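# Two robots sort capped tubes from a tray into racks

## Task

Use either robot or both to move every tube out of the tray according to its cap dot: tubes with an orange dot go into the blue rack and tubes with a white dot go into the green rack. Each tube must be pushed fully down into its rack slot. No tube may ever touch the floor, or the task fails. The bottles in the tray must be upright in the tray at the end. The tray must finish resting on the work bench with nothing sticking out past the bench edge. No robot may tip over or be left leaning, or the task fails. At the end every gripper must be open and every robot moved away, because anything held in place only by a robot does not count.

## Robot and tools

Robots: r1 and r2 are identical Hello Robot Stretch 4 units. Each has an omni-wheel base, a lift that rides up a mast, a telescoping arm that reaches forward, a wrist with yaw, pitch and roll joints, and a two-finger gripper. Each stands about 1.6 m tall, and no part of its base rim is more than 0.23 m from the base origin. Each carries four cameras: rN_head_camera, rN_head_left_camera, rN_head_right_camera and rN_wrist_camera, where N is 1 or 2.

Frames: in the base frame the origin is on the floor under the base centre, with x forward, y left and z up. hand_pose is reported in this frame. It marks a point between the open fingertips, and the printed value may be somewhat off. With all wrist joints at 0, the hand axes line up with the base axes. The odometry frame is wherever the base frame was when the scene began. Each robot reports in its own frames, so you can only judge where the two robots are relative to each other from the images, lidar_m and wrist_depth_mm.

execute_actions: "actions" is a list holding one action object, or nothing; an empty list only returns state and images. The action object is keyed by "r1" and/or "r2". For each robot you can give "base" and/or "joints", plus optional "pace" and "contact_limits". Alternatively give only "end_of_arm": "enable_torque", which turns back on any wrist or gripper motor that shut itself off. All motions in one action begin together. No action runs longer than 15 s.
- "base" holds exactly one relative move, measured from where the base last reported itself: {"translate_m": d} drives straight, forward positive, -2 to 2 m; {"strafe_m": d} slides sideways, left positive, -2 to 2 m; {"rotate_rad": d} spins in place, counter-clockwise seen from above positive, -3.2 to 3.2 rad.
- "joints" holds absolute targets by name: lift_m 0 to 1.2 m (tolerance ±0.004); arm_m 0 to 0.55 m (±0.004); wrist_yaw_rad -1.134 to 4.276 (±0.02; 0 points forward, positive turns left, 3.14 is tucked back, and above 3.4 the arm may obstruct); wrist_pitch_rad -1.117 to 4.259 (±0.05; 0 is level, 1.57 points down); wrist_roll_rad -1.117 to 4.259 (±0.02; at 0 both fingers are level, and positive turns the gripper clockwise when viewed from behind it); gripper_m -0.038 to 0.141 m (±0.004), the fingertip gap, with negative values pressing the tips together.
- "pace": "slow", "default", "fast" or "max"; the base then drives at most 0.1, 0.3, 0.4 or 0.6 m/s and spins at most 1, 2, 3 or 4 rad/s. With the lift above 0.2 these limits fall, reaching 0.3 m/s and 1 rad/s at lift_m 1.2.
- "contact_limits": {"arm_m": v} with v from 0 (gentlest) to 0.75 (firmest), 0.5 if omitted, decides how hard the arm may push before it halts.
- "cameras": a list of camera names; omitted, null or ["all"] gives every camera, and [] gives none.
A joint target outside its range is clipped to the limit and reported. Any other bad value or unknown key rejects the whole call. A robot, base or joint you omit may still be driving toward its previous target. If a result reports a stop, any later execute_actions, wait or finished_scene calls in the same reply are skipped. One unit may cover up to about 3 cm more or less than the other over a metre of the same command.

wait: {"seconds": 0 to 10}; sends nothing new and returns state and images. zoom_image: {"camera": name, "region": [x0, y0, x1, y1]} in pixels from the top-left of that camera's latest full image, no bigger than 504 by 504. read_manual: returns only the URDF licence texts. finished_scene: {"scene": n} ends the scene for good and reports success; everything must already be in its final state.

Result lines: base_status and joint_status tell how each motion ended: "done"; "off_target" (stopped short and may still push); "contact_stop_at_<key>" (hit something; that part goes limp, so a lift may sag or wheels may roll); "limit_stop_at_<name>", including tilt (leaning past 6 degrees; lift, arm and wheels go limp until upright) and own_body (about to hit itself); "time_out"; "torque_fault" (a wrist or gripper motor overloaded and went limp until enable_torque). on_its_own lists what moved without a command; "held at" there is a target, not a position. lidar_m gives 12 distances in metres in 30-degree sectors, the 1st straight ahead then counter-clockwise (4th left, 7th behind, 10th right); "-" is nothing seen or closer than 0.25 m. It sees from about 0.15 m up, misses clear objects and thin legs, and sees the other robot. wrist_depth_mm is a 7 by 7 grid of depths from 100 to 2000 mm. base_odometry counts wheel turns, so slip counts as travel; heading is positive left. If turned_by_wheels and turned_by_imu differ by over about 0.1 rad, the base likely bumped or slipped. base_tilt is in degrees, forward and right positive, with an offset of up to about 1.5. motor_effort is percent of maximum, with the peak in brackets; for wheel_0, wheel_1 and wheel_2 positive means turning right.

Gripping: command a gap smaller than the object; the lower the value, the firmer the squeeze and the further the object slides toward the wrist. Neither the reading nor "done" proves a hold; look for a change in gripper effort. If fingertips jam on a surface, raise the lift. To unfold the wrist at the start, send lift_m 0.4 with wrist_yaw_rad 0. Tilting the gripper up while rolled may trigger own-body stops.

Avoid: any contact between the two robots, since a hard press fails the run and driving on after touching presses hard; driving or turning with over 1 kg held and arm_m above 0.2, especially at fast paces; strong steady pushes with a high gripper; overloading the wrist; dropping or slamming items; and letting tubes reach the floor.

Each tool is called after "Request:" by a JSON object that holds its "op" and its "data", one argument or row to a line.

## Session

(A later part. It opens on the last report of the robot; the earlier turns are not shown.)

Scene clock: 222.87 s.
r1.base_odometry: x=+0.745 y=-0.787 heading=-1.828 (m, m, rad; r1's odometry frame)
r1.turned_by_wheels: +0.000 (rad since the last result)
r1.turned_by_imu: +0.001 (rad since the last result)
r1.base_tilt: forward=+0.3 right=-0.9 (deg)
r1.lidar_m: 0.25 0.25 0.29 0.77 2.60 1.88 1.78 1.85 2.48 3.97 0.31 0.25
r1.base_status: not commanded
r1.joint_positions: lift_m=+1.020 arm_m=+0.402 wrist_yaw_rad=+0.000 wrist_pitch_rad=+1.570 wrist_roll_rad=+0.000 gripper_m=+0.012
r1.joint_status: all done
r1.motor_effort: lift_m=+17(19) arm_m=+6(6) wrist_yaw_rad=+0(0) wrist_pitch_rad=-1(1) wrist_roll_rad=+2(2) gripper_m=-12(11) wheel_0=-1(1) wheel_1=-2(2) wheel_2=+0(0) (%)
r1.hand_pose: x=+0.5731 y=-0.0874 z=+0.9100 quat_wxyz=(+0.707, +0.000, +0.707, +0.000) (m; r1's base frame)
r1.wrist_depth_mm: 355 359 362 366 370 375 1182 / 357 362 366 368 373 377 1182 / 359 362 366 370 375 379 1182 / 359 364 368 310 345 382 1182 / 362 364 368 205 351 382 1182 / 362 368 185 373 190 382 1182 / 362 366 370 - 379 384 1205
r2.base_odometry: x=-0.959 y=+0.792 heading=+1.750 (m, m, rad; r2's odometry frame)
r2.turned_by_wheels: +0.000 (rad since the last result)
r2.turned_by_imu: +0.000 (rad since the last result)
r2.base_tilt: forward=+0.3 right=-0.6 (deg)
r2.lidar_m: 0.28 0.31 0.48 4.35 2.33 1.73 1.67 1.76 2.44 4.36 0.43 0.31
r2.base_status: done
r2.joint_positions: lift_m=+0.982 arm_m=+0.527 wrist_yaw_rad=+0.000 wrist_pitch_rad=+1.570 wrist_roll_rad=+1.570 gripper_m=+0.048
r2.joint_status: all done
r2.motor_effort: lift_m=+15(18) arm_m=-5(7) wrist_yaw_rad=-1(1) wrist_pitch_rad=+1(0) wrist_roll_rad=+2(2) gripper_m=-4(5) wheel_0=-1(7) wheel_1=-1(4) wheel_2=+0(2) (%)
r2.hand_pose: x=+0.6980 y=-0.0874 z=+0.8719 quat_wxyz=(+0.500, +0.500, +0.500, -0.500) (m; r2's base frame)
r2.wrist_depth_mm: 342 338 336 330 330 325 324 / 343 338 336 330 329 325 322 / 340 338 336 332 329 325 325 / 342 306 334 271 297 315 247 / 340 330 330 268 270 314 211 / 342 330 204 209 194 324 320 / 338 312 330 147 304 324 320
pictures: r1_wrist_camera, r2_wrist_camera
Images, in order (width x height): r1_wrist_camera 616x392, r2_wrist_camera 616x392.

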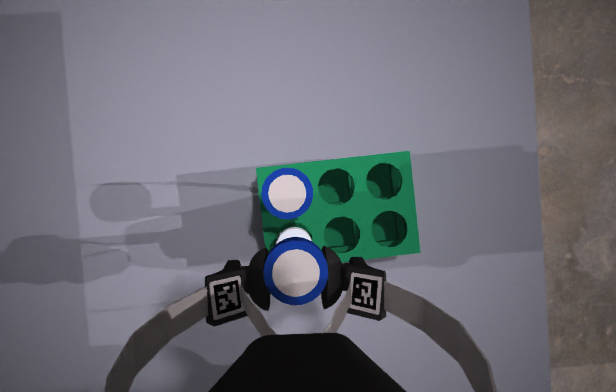

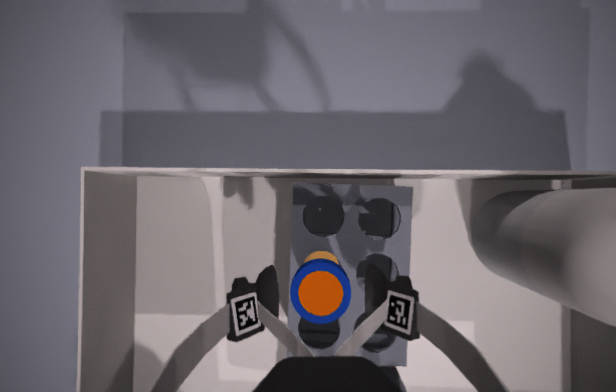

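Request:
{"op": "execute_actions", "data": {
  "actions": [
    {"r1":{"joints":{"lift_m":0.976},"pace":"slow"},"r2":{"joints":{"gripper_m":0.012}}}
  ],
  "cameras": ["r1_wrist_camera","r2_wrist_camera"]
}}

Request:
{"op": "execute_actions", "data": {
  "actions": [
    {"r1":{"joints":{"gripper_m":0.045}},"r2":{"joints":{"lift_m":1.10}}}
  ],
  "cameras": ["r1_wrist_camera","r2_wrist_camera"]
}}

Scene clock: 229.43 s.
r1.base_odometry: x=+0.745 y=-0.787 heading=-1.828 (m, m, rad; r1's odometry frame)
r1.turned_by_wheels: +0.000 (rad since the last result)
r1.turned_by_imu: +0.001 (rad since the last result)
r1.base_tilt: forward=+0.2 right=-0.8 (deg)
r1.lidar_m: 0.25 0.25 0.30 0.76 2.60 1.88 1.78 1.84 2.46 3.99 0.32 0.25
r1.base_status: not commanded
r1.joint_positions: lift_m=+0.976 arm_m=+0.402 wrist_yaw_rad=+0.000 wrist_pitch_rad=+1.570 wrist_roll_rad=+0.000 gripper_m=+0.012
r1.joint_status: all done
r1.motor_effort: lift_m=+17(17) arm_m=+6(6) wrist_yaw_rad=+1(2) wrist_pitch_rad=-3(3) wrist_roll_rad=+3(2) gripper_m=-13(12) wheel_0=-1(1) wheel_1=-3(2) wheel_2=+0(0) (%)
r1.hand_pose: x=+0.5731 y=-0.0874 z=+0.8660 quat_wxyz=(+0.707, +0.000, +0.707, +0.000) (m; r1's base frame)
r1.wrist_depth_mm: 314 319 320 325 327 332 732 / 314 317 322 327 329 334 732 / 317 319 324 325 329 332 732 / 317 320 324 205 271 334 338 / 319 322 324 206 272 336 340 / 319 322 184 329 190 338 342 / 322 324 327 - 334 338 343
r2.base_odometry: x=-0.959 y=+0.792 heading=+1.750 (m, m, rad; r2's odometry frame)
r2.turned_by_wheels: +0.000 (rad since the last result)
r2.turned_by_imu: +0.000 (rad since the last result)
r2.base_tilt: forward=+0.4 right=-0.8 (deg)
r2.lidar_m: 0.29 0.30 0.44 4.35 2.31 1.72 1.65 1.74 2.46 4.39 0.42 0.31
r2.base_status: not commanded
r2.joint_positions: lift_m=+0.982 arm_m=+0.527 wrist_yaw_rad=+0.000 wrist_pitch_rad=+1.570 wrist_roll_rad=+1.570 gripper_m=+0.012
r2.joint_status: all done
r2.motor_effort: lift_m=+16(16) arm_m=-5(5) wrist_yaw_rad=+1(0) wrist_pitch_rad=+1(2) wrist_roll_rad=+2(2) gripper_m=-16(18) wheel_0=-1(1) wheel_1=-1(0) wheel_2=+0(0) (%)
r2.hand_pose: x=+0.6980 y=-0.0874 z=+0.8719 quat_wxyz=(+0.500, +0.500, +0.500, -0.500) (m; r2's base frame)
r2.wrist_depth_mm: 340 336 336 332 329 327 325 / 342 336 334 334 329 325 325 / 342 340 336 332 329 325 325 / 342 307 332 271 298 315 245 / 340 329 330 271 297 312 210 / 340 329 204 202 190 324 320 / 340 293 332 268 297 322 320
pictures: r1_wrist_camera, r2_wrist_camera
Images, in order (width x height): r1_wrist_camera 616x392, r2_wrist_camera 616x392.

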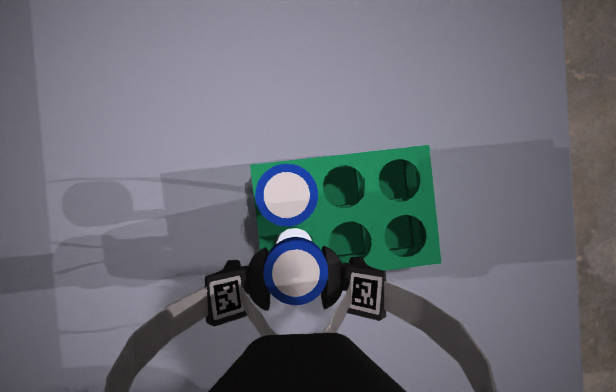

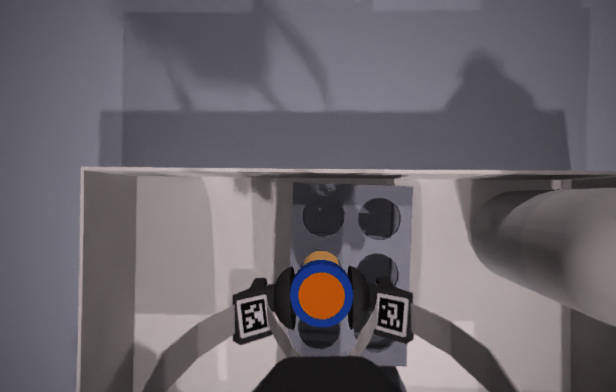

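Scene clock: 230.97 s.
r1.base_odometry: x=+0.745 y=-0.787 heading=-1.828 (m, m, rad; r1's odometry frame)
r1.turned_by_wheels: +0.000 (rad since the last result)
r1.turned_by_imu: +0.000 (rad since the last result)
r1.base_tilt: forward=+0.3 right=-0.8 (deg)
r1.lidar_m: 0.25 0.25 0.29 0.78 2.63 1.88 1.77 1.85 2.46 3.99 0.31 0.25
r1.base_status: not commanded
r1.joint_positions: lift_m=+0.976 arm_m=+0.402 wrist_yaw_rad=+0.000 wrist_pitch_rad=+1.570 wrist_roll_rad=+0.000 gripper_m=+0.045
r1.joint_status: all done
r1.motor_effort: lift_m=+17(17) arm_m=+6(6) wrist_yaw_rad=+1(1) wrist_pitch_rad=-2(4) wrist_roll_rad=+3(2) gripper_m=-5(14) wheel_0=-1(1) wheel_1=-2(2) wheel_2=+0(0) (%)
r1.hand_pose: x=+0.5731 y=-0.0874 z=+0.8660 quat_wxyz=(+0.707, +0.000, +0.707, +0.000) (m; r1's base frame)
r1.wrist_depth_mm: 314 317 320 324 327 330 732 / 315 319 322 325 329 332 732 / 315 319 324 327 329 334 732 / 317 320 322 206 272 334 338 / 319 322 325 207 272 334 338 / 319 324 191 329 198 338 342 / 320 322 325 - 334 338 342
r2.base_odometry: x=-0.959 y=+0.792 heading=+1.750 (m, m, rad; r2's odometry frame)
r2.turned_by_wheels: +0.000 (rad since the last result)
r2.turned_by_imu: +0.000 (rad since the last result)
r2.base_tilt: forward=+0.4 right=-0.9 (deg)
r2.lidar_m: 0.29 0.31 0.45 4.34 2.32 1.75 1.67 1.78 2.46 4.39 0.41 0.28
r2.base_status: not commanded
r2.joint_positions: lift_m=+1.100 arm_m=+0.527 wrist_yaw_rad=+0.000 wrist_pitch_rad=+1.570 wrist_roll_rad=+1.570 gripper_m=+0.012
r2.joint_status: all done
r2.motor_effort: lift_m=+20(21) arm_m=-5(5) wrist_yaw_rad=-1(1) wrist_pitch_rad=-3(1) wrist_roll_rad=+2(2) gripper_m=-16(15) wheel_0=-1(1) wheel_1=+0(1) wheel_2=+0(0) (%)
r2.hand_pose: x=+0.6980 y=-0.0874 z=+0.9895 quat_wxyz=(+0.500, +0.500, +0.500, -0.500) (m; r2's base frame)
r2.wrist_depth_mm: 459 455 452 445 445 442 439 / 459 455 455 449 449 439 436 / 459 455 452 445 445 442 436 / 462 452 449 445 439 387 436 / 459 455 449 439 439 315 300 / 459 455 203 202 190 433 436 / 462 455 449 384 442 397 436
pictures: r1_wrist_camera, r2_wrist_camera
Images, in order (width x height): r1_wrist_camera 616x392, r2_wrist_camera 616x392.

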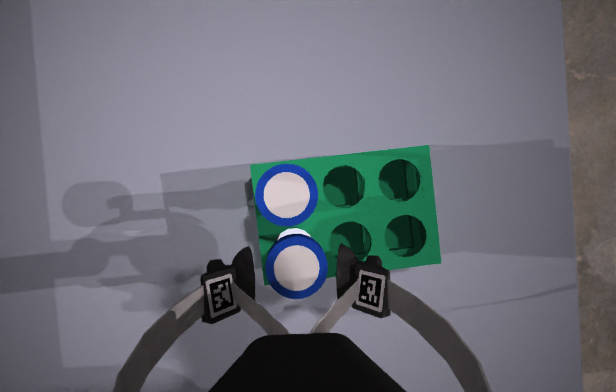

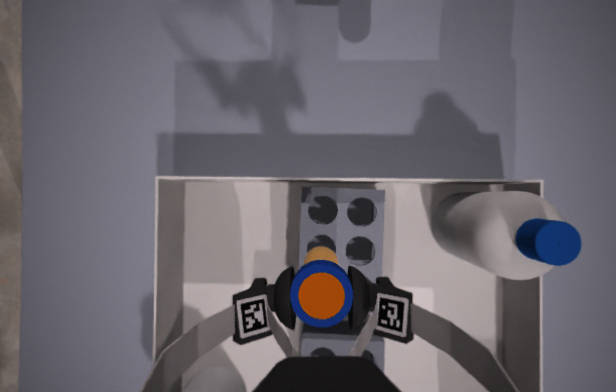

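Request:
{"op": "execute_actions", "data": {
  "actions": [
    {"r1":{"joints":{"lift_m":1.08}},"r2":{"base":{"strafe_m":-0.389},"joints":{"arm_m":0.531}}}
  ],
  "cameras": ["r2_wrist_camera"]
}}

Scene clock: 249.43 s.
r1.base_odometry: x=+0.745 y=-0.787 heading=-1.828 (m, m, rad; r1's odometry frame)
r1.turned_by_wheels: +0.000 (rad since the last result)
r1.turned_by_imu: +0.002 (rad since the last result)
r1.base_tilt: forward=+0.2 right=-0.8 (deg)
r1.lidar_m: 0.25 0.25 0.31 0.77 2.62 1.90 1.75 1.85 2.47 3.95 0.32 0.25
r1.base_status: not commanded
r1.joint_positions: lift_m=+1.080 arm_m=+0.402 wrist_yaw_rad=+0.000 wrist_pitch_rad=+1.570 wrist_roll_rad=+0.000 gripper_m=+0.045
r1.joint_status: all done
r1.motor_effort: lift_m=+23(23) arm_m=+6(6) wrist_yaw_rad=+1(1) wrist_pitch_rad=-1(4) wrist_roll_rad=+3(3) gripper_m=-4(5) wheel_0=-1(1) wheel_1=-2(1) wheel_2=+0(0) (%)
r1.hand_pose: x=+0.5731 y=-0.0874 z=+0.9695 quat_wxyz=(+0.707, +0.000, +0.707, +0.000) (m; r1's base frame)
r1.wrist_depth_mm: 415 418 424 427 430 436 1229 / 415 418 424 427 433 439 1229 / 418 421 424 427 436 442 1229 / 418 424 427 373 436 442 1255 / 418 424 427 402 439 445 1229 / 421 427 190 433 198 445 1255 / 424 427 433 - 442 442 1255
r2.base_odometry: x=-0.576 y=+0.861 heading=+1.749 (m, m, rad; r2's odometry frame)
r2.turned_by_wheels: +0.000 (rad since the last result)
r2.turned_by_imu: -0.001 (rad since the last result)
r2.base_tilt: forward=+0.3 right=-0.6 (deg)
r2.lidar_m: 0.29 0.30 0.42 4.75 2.34 1.74 1.68 1.78 2.48 3.98 0.40 0.31
r2.base_status: done
r2.joint_positions: lift_m=+1.100 arm_m=+0.530 wrist_yaw_rad=+0.000 wrist_pitch_rad=+1.570 wrist_roll_rad=+1.570 gripper_m=+0.012
r2.joint_status: all done
r2.motor_effort: lift_m=+19(20) arm_m=+5(14) wrist_yaw_rad=+0(0) wrist_pitch_rad=+0(0) wrist_roll_rad=+3(3) gripper_m=-17(16) wheel_0=-1(10) wheel_1=+1(8) wheel_2=+0(1) (%)
r2.hand_pose: x=+0.7012 y=-0.0874 z=+0.9896 quat_wxyz=(+0.500, +0.500, +0.500, -0.500) (m; r2's base frame)
r2.wrist_depth_mm: 459 455 452 449 445 445 439 / 462 455 455 449 445 439 436 / 459 459 452 449 439 442 439 / 459 455 455 442 442 439 439 / 462 455 452 389 442 442 436 / 459 455 203 202 191 439 433 / 459 455 452 445 442 442 436
pictures: r2_wrist_camera
Images, in order (width x height): r2_wrist_camera 616x392.

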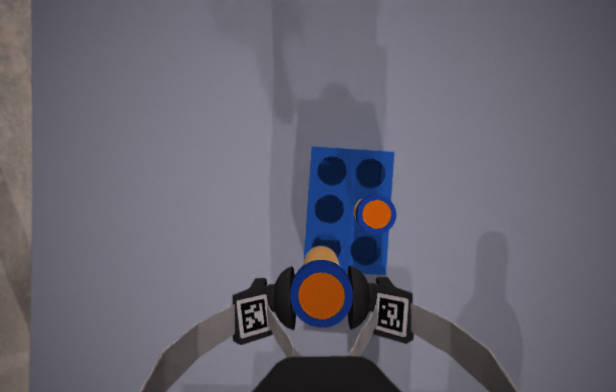

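Request:
{"op": "execute_actions", "data": {
  "actions": [
    {"r1":{"joints":{"arm_m":0.0}},"r2":{"base":{"strafe_m":-0.002},"joints":{"arm_m":0.525,"lift_m":1.055}}}
  ],
  "cameras": ["r2_wrist_camera"]
}}

Scene clock: 256.53 s.
r1.base_odometry: x=+0.745 y=-0.787 heading=-1.828 (m, m, rad; r1's odometry frame)
r1.turned_by_wheels: +0.000 (rad since the last result)
r1.turned_by_imu: +0.002 (rad since the last result)
r1.base_tilt: forward=+0.3 right=-0.8 (deg)
r1.lidar_m: 0.25 0.25 0.30 0.79 2.62 1.89 1.76 1.86 2.45 3.97 0.30 0.25
r1.base_status: not commanded
r1.joint_positions: lift_m=+1.080 arm_m=+0.003 wrist_yaw_rad=+0.000 wrist_pitch_rad=+1.570 wrist_roll_rad=+0.000 gripper_m=+0.045
r1.joint_status: all done
joint sent to its limit — the command would take r1.arm_m past its lower limit, so that joint was sent only as far as its limit.
r1.motor_effort: lift_m=+24(23) arm_m=-6(7) wrist_yaw_rad=+2(1) wrist_pitch_rad=-2(2) wrist_roll_rad=+1(2) gripper_m=-3(5) wheel_0=-1(1) wheel_1=-2(2) wheel_2=+0(0) (%)
r1.hand_pose: x=+0.1736 y=-0.0874 z=+0.9695 quat_wxyz=(+0.707, +0.000, +0.707, +0.000) (m; r1's base frame)
r1.wrist_depth_mm: 415 421 424 427 433 439 1255 / 415 421 424 430 436 439 1229 / 415 421 430 430 439 442 1229 / 418 424 433 976 1205 1255 1255 / 1182 1182 991 991 1205 1255 1255 / 1160 1205 190 991 198 1229 1255 / 1182 1205 1205 - 1229 1255 1281
r2.base_odometry: x=-0.574 y=+0.861 heading=+1.749 (m, m, rad; r2's odometry frame)
r2.turned_by_wheels: +0.000 (rad since the last result)
r2.turned_by_imu: +0.000 (rad since the last result)
r2.base_tilt: forward=+0.2 right=-0.7 (deg)
r2.lidar_m: 0.28 0.31 0.43 4.72 2.34 1.76 1.67 1.76 2.47 4.00 0.41 0.29
r2.base_status: done
r2.joint_positions: lift_m=+1.055 arm_m=+0.526 wrist_yaw_rad=+0.000 wrist_pitch_rad=+1.570 wrist_roll_rad=+1.570 gripper_m=+0.012
r2.joint_status: all done
r2.motor_effort: lift_m=+16(19) arm_m=-5(4) wrist_yaw_rad=+0(1) wrist_pitch_rad=+1(1) wrist_roll_rad=+3(2) gripper_m=-15(15) wheel_0=-1(5) wheel_1=+0(5) wheel_2=+0(0) (%)
r2.hand_pose: x=+0.6970 y=-0.0874 z=+0.9449 quat_wxyz=(+0.500, +0.500, +0.500, -0.500) (m; r2's base frame)
r2.wrist_depth_mm: 413 413 407 404 402 397 394 / 413 413 407 404 402 399 397 / 415 413 407 404 399 397 392 / 415 413 410 399 399 399 394 / 413 413 410 343 397 397 397 / 415 413 203 202 190 397 392 / 418 413 402 399 399 397 394
pictures: r2_wrist_camera
Images, in order (width x height): r2_wrist_camera 616x392.

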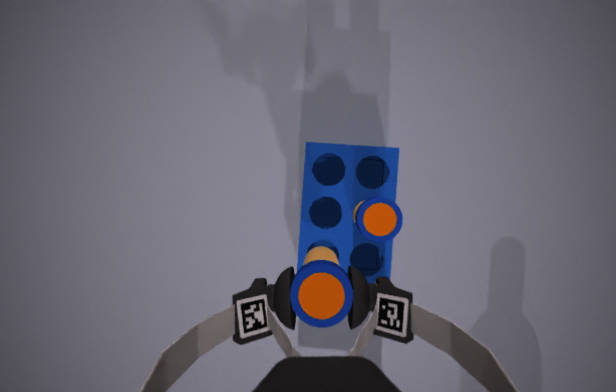

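Request:
{"op": "execute_actions", "data": {
  "actions": [
    {"r1":{"base":{"translate_m":-0.2},"joints":{"wrist_pitch_rad":0.6}},"r2":{"joints":{"lift_m":0.98},"pace":"slow"}}
  ],
  "cameras": ["r2_wrist_camera","r1_wrist_camera"]
}}

Request:
{"op": "execute_actions", "data": {
  "actions": [
    {"r1":{"joints":{"wrist_pitch_rad":0.15,"lift_m":0.8}},"r2":{"joints":{"gripper_m":0.045}}}
  ],
  "cameras": ["r2_wrist_camera","r1_wrist_camera"]
}}

Scene clock: 262.40 s.
r1.base_odometry: x=+0.796 y=-0.594 heading=-1.828 (m, m, rad; r1's odometry frame)
r1.turned_by_wheels: -0.001 (rad since the last result)
r1.turned_by_imu: +0.001 (rad since the last result)
r1.base_tilt: forward=+0.3 right=-0.8 (deg)
r1.lidar_m: 0.41 0.43 0.57 4.77 2.32 1.67 1.57 1.64 2.18 3.98 4.12 0.43
r1.base_status: done
r1.joint_positions: lift_m=+1.080 arm_m=+0.003 wrist_yaw_rad=+0.000 wrist_pitch_rad=+0.602 wrist_roll_rad=+0.000 gripper_m=+0.045
r1.joint_status: all done
r1.motor_effort: lift_m=+23(23) arm_m=-6(6) wrist_yaw_rad=+1(1) wrist_pitch_rad=-7(12) wrist_roll_rad=+2(1) gripper_m=-5(4) wheel_0=-6(12) wheel_1=-4(11) wheel_2=+2(10) (%)
r1.hand_pose: x=+0.4112 y=-0.0874 z=+1.0946 quat_wxyz=(+0.955, +0.000, +0.297, +0.000) (m; r1's base frame)
r1.wrist_depth_mm: - - - - - - - / - - - - - - - / - - - - - - - / 820 842 866 820 931 - - / 654 715 715 699 715 1756 1808 / 544 615 191 597 198 1576 1537 / 539 521 539 - 535 1281 1336
r2.base_odometry: x=-0.574 y=+0.861 heading=+1.749 (m, m, rad; r2's odometry frame)
r2.turned_by_wheels: +0.000 (rad since the last result)
r2.turned_by_imu: +0.000 (rad since the last result)
r2.base_tilt: forward=+0.2 right=-0.4 (deg)
r2.lidar_m: 0.28 0.31 0.44 4.72 2.34 1.74 1.67 1.77 2.49 4.00 0.42 0.31
r2.base_status: not commanded
r2.joint_positions: lift_m=+0.980 arm_m=+0.526 wrist_yaw_rad=+0.000 wrist_pitch_rad=+1.570 wrist_roll_rad=+1.570 gripper_m=+0.012
r2.joint_status: all done
r2.motor_effort: lift_m=+15(16) arm_m=-5(5) wrist_yaw_rad=-1(0) wrist_pitch_rad=+0(1) wrist_roll_rad=+2(2) gripper_m=-16(15) wheel_0=-1(0) wheel_1=+0(1) wheel_2=+0(0) (%)
r2.hand_pose: x=+0.6970 y=-0.0874 z=+0.8699 quat_wxyz=(+0.500, +0.500, +0.500, -0.500) (m; r2's base frame)
r2.wrist_depth_mm: 338 334 334 329 327 325 324 / 340 334 334 329 327 324 322 / 338 336 334 329 327 325 322 / 338 336 332 324 268 325 320 / 340 336 334 271 268 324 322 / 340 338 332 202 191 324 324 / 338 334 332 327 325 322 322
pictures: r1_wrist_camera, r2_wrist_camera
Images, in order (width x height): r1_wrist_camera 616x392, r2_wrist_camera 616x392.

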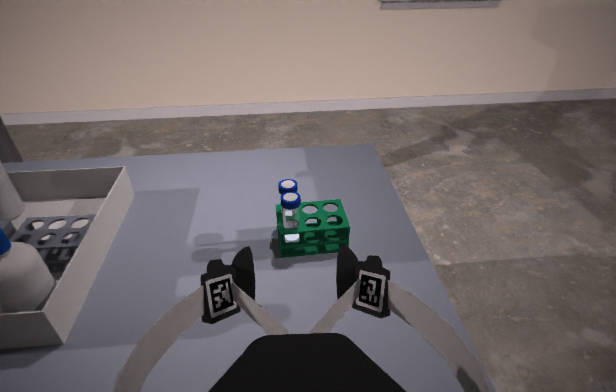

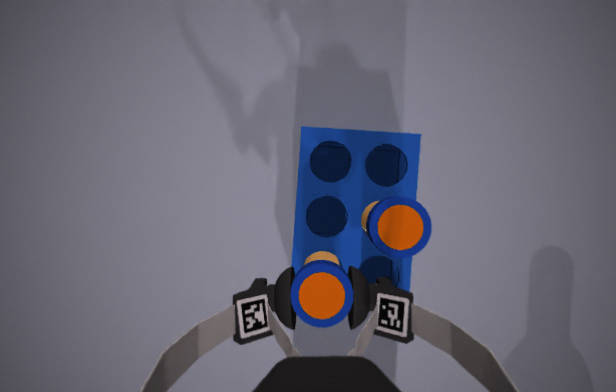

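Scene clock: 264.60 s.
r1.base_odometry: x=+0.796 y=-0.594 heading=-1.828 (m, m, rad; r1's odometry frame)
r1.turned_by_wheels: +0.000 (rad since the last result)
r1.turned_by_imu: +0.001 (rad since the last result)
r1.base_tilt: forward=+0.2 right=-0.8 (deg)
r1.lidar_m: 0.39 0.42 0.59 4.78 2.34 1.66 1.57 1.66 2.18 3.96 4.12 0.43
r1.base_status: not commanded
r1.joint_positions: lift_m=+0.800 arm_m=+0.003 wrist_yaw_rad=+0.000 wrist_pitch_rad=+0.152 wrist_roll_rad=+0.000 gripper_m=+0.045
r1.joint_status: all done
r1.motor_effort: lift_m=+18(20) arm_m=-6(6) wrist_yaw_rad=+1(1) wrist_pitch_rad=-6(13) wrist_roll_rad=+1(2) gripper_m=-4(4) wheel_0=-5(6) wheel_1=-4(4) wheel_2=+2(2) (%)
r1.hand_pose: x=+0.4586 y=-0.0874 z=+0.9347 quat_wxyz=(+0.997, +0.000, +0.076, +0.000) (m; r1's base frame)
r1.wrist_depth_mm: - - - - - - - / - - - - - - - / - - - - - - - / - - - - - - - / 741 778 831 627 809 - - / 517 574 190 530 198 - - / 439 413 433 - 424 397 1661
r2.base_odometry: x=-0.574 y=+0.861 heading=+1.749 (m, m, rad; r2's odometry frame)
r2.turned_by_wheels: +0.000 (rad since the last result)
r2.turned_by_imu: +0.000 (rad since the last result)
r2.base_tilt: forward=+0.3 right=-0.7 (deg)
r2.lidar_m: 0.26 0.29 0.43 4.75 2.35 1.75 1.66 1.75 2.44 3.99 0.41 0.29
r2.base_status: not commanded
r2.joint_positions: lift_m=+0.980 arm_m=+0.526 wrist_yaw_rad=+0.000 wrist_pitch_rad=+1.570 wrist_roll_rad=+1.570 gripper_m=+0.045
r2.joint_status: all done
r2.motor_effort: lift_m=+16(16) arm_m=-5(5) wrist_yaw_rad=-1(1) wrist_pitch_rad=-2(1) wrist_roll_rad=+2(2) gripper_m=-4(16) wheel_0=+0(1) wheel_1=+1(1) wheel_2=+0(0) (%)
r2.hand_pose: x=+0.6970 y=-0.0874 z=+0.8699 quat_wxyz=(+0.500, +0.500, +0.500, -0.500) (m; r2's base frame)
r2.wrist_depth_mm: 340 338 332 330 327 325 324 / 336 336 334 330 327 325 324 / 340 336 332 332 325 327 320 / 338 336 332 325 268 324 320 / 340 336 332 271 270 325 322 / 338 334 334 211 196 325 322 / 340 334 332 148 327 324 320
pictures: r1_wrist_camera, r2_wrist_camera
Images, in order (width x height): r1_wrist_camera 616x392, r2_wrist_camera 616x392.

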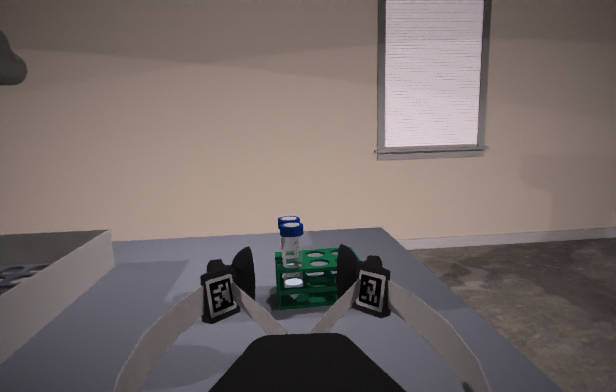

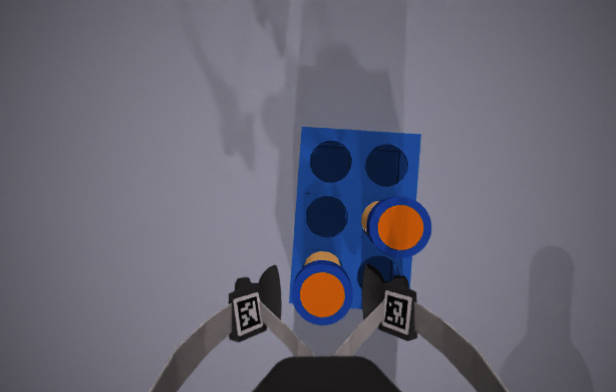

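Request:
{"op": "zoom_image", "data": {
  "camera": "r1_wrist_camera",
  "region": [240, 200, 380, 320]
}}

Request:
{"op": "execute_actions", "data": {
  "actions": [
    {"r2":{"joints":{"lift_m":1.07},"pace":"fast"}}
  ],
  "cameras": []
}}

Request:
{"op": "execute_actions", "data": {
  "actions": [
    {"r2":{"joints":{"arm_m":0.05},"pace":"fast"},"r1":{"base":{"translate_m":-0.15}}}
  ],
  "cameras": ["r2_head_left_camera","r1_head_left_camera"]
}}

Region (240, 200, 380, 320) of r1_wrist_camera's 616x392 image, scaled by 3.600; it fills the top 432 rows of this view, and the rest is white.

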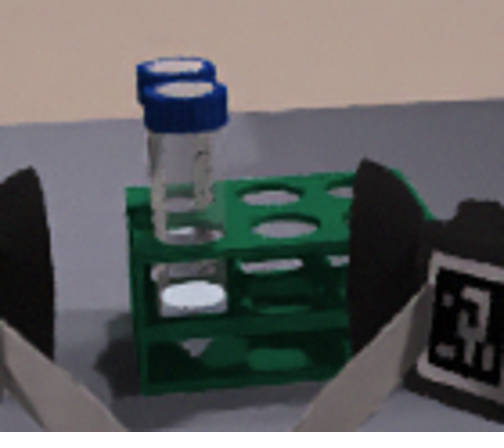

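Scene clock: 269.10 s.
r1.base_odometry: x=+0.796 y=-0.594 heading=-1.828 (m, m, rad; r1's odometry frame)
r1.turned_by_wheels: +0.000 (rad since the last result)
r1.turned_by_imu: +0.001 (rad since the last result)
r1.base_tilt: forward=+0.3 right=-0.8 (deg)
r1.lidar_m: 0.40 0.42 0.58 4.76 2.31 1.65 1.58 1.64 2.23 3.99 4.12 0.43
r1.base_status: not commanded
r1.joint_positions: lift_m=+0.800 arm_m=+0.003 wrist_yaw_rad=+0.000 wrist_pitch_rad=+0.152 wrist_roll_rad=+0.000 gripper_m=+0.045
r1.joint_status: not commanded
r1.motor_effort: lift_m=+17(17) arm_m=-6(6) wrist_yaw_rad=+1(0) wrist_pitch_rad=-6(9) wrist_roll_rad=+1(2) gripper_m=-5(3) wheel_0=-5(5) wheel_1=-4(4) wheel_2=+2(2) (%)
r1.hand_pose: x=+0.4586 y=-0.0874 z=+0.9347 quat_wxyz=(+0.997, +0.000, +0.076, +0.000) (m; r1's base frame)
r1.wrist_depth_mm: - - - - - - - / - - - - - - - / - - - - - - - / - - - - - - - / 732 778 831 634 809 - - / 521 574 190 525 198 - - / 439 413 433 - 421 397 1661
r2.base_odometry: x=-0.574 y=+0.861 heading=+1.749 (m, m, rad; r2's odometry frame)
r2.turned_by_wheels: +0.000 (rad since the last result)
r2.turned_by_imu: +0.000 (rad since the last result)
r2.base_tilt: forward=+0.3 right=-0.6 (deg)
r2.lidar_m: 0.28 0.29 0.42 4.74 2.34 1.72 1.67 1.77 2.48 3.97 0.40 0.29
r2.base_status: not commanded
r2.joint_positions: lift_m=+1.070 arm_m=+0.526 wrist_yaw_rad=+0.000 wrist_pitch_rad=+1.570 wrist_roll_rad=+1.570 gripper_m=+0.045
r2.joint_status: all done
r2.motor_effort: lift_m=+20(21) arm_m=-5(5) wrist_yaw_rad=+0(1) wrist_pitch_rad=-1(1) wrist_roll_rad=+2(3) gripper_m=-6(4) wheel_0=-1(0) wheel_1=+1(0) wheel_2=+0(0) (%)
r2.hand_pose: x=+0.6970 y=-0.0874 z=+0.9596 quat_wxyz=(+0.500, +0.500, +0.500, -0.500) (m; r2's base frame)
r2.wrist_depth_mm: 430 424 421 418 418 413 410 / 430 430 421 418 415 413 407 / 430 427 424 418 415 410 407 / 430 427 421 415 413 413 407 / 427 430 424 359 413 410 407 / 433 427 424 418 196 413 407 / 427 424 421 148 413 407 407
pictures: none
No camera images: the call's "cameras" was empty. Leave "cameras" out to get every camera's image.

Scene clock: 271.17 s.
r1.base_odometry: x=+0.834 y=-0.449 heading=-1.829 (m, m, rad; r1's odometry frame)
r1.turned_by_wheels: -0.001 (rad since the last result)
r1.turned_by_imu: +0.000 (rad since the last result)
r1.base_tilt: forward=+0.3 right=-0.9 (deg)
r1.lidar_m: 0.54 0.57 0.79 4.77 2.10 1.53 1.41 1.47 1.99 3.99 4.11 0.58
r1.base_status: done
r1.joint_positions: lift_m=+0.800 arm_m=+0.003 wrist_yaw_rad=+0.000 wrist_pitch_rad=+0.152 wrist_roll_rad=+0.000 gripper_m=+0.045
r1.joint_status: not commanded
r1.motor_effort: lift_m=+18(17) arm_m=-6(6) wrist_yaw_rad=+0(1) wrist_pitch_rad=-5(8) wrist_roll_rad=+2(1) gripper_m=-4(4) wheel_0=-6(10) wheel_1=-2(7) wheel_2=+1(9) (%)
r1.hand_pose: x=+0.4586 y=-0.0874 z=+0.9347 quat_wxyz=(+0.997, +0.000, +0.076, +0.000) (m; r1's base frame)
r1.wrist_depth_mm: - - - - - - - / - - - - - - - / - - - - - - - / - - - - - - - / 544 768 831 723 809 - - / 525 580 191 530 198 - - / 442 415 433 - 421 397 1661
r2.base_odometry: x=-0.574 y=+0.861 heading=+1.749 (m, m, rad; r2's odometry frame)
r2.turned_by_wheels: +0.000 (rad since the last result)
r2.turned_by_imu: +0.000 (rad since the last result)
r2.base_tilt: forward=+0.3 right=-0.6 (deg)
r2.lidar_m: 0.25 0.28 0.43 4.74 2.35 1.73 1.67 1.79 2.47 3.99 0.41 0.29
r2.base_status: not commanded
r2.joint_positions: lift_m=+1.070 arm_m=+0.051 wrist_yaw_rad=+0.000 wrist_pitch_rad=+1.570 wrist_roll_rad=+1.570 gripper_m=+0.045
r2.joint_status: all done
r2.motor_effort: lift_m=+20(20) arm_m=-5(7) wrist_yaw_rad=+1(0) wrist_pitch_rad=+1(0) wrist_roll_rad=+1(3) gripper_m=-4(5) wheel_0=-1(1) wheel_1=+1(1) wheel_2=-1(0) (%)
r2.hand_pose: x=+0.2219 y=-0.0874 z=+0.9596 quat_wxyz=(+0.500, +0.500, +0.500, -0.500) (m; r2's base frame)
r2.wrist_depth_mm: 433 427 424 1138 1160 1138 1138 / 433 430 424 1138 1160 1138 1138 / 433 427 421 1160 1160 1138 1138 / 433 424 424 1160 946 1138 1118 / 430 424 427 1078 946 931 1118 / 430 427 421 1160 195 1160 1138 / 433 427 421 149 1138 1118 1118
pictures: r1_head_left_camera, r2_head_left_camera
Images, in order (width x height): r1_head_left_camera 420x672, r2_head_left_camera 420x672.

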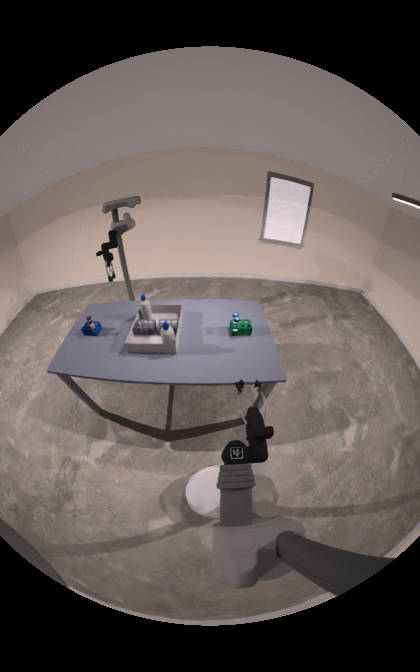

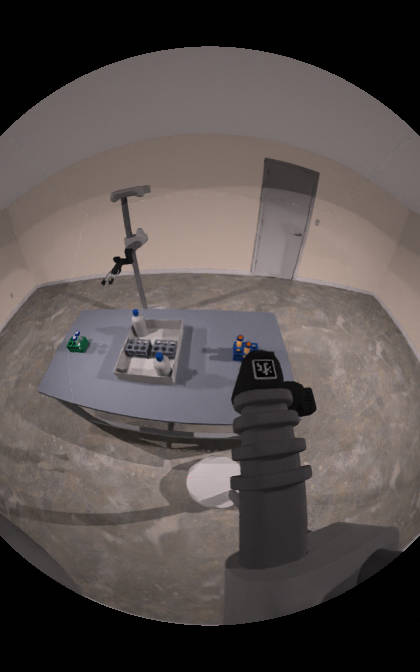

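Seated.

Request:
{"op": "finished_scene", "data": {
  "scene": 1
}}

The scene is finished: the task was done.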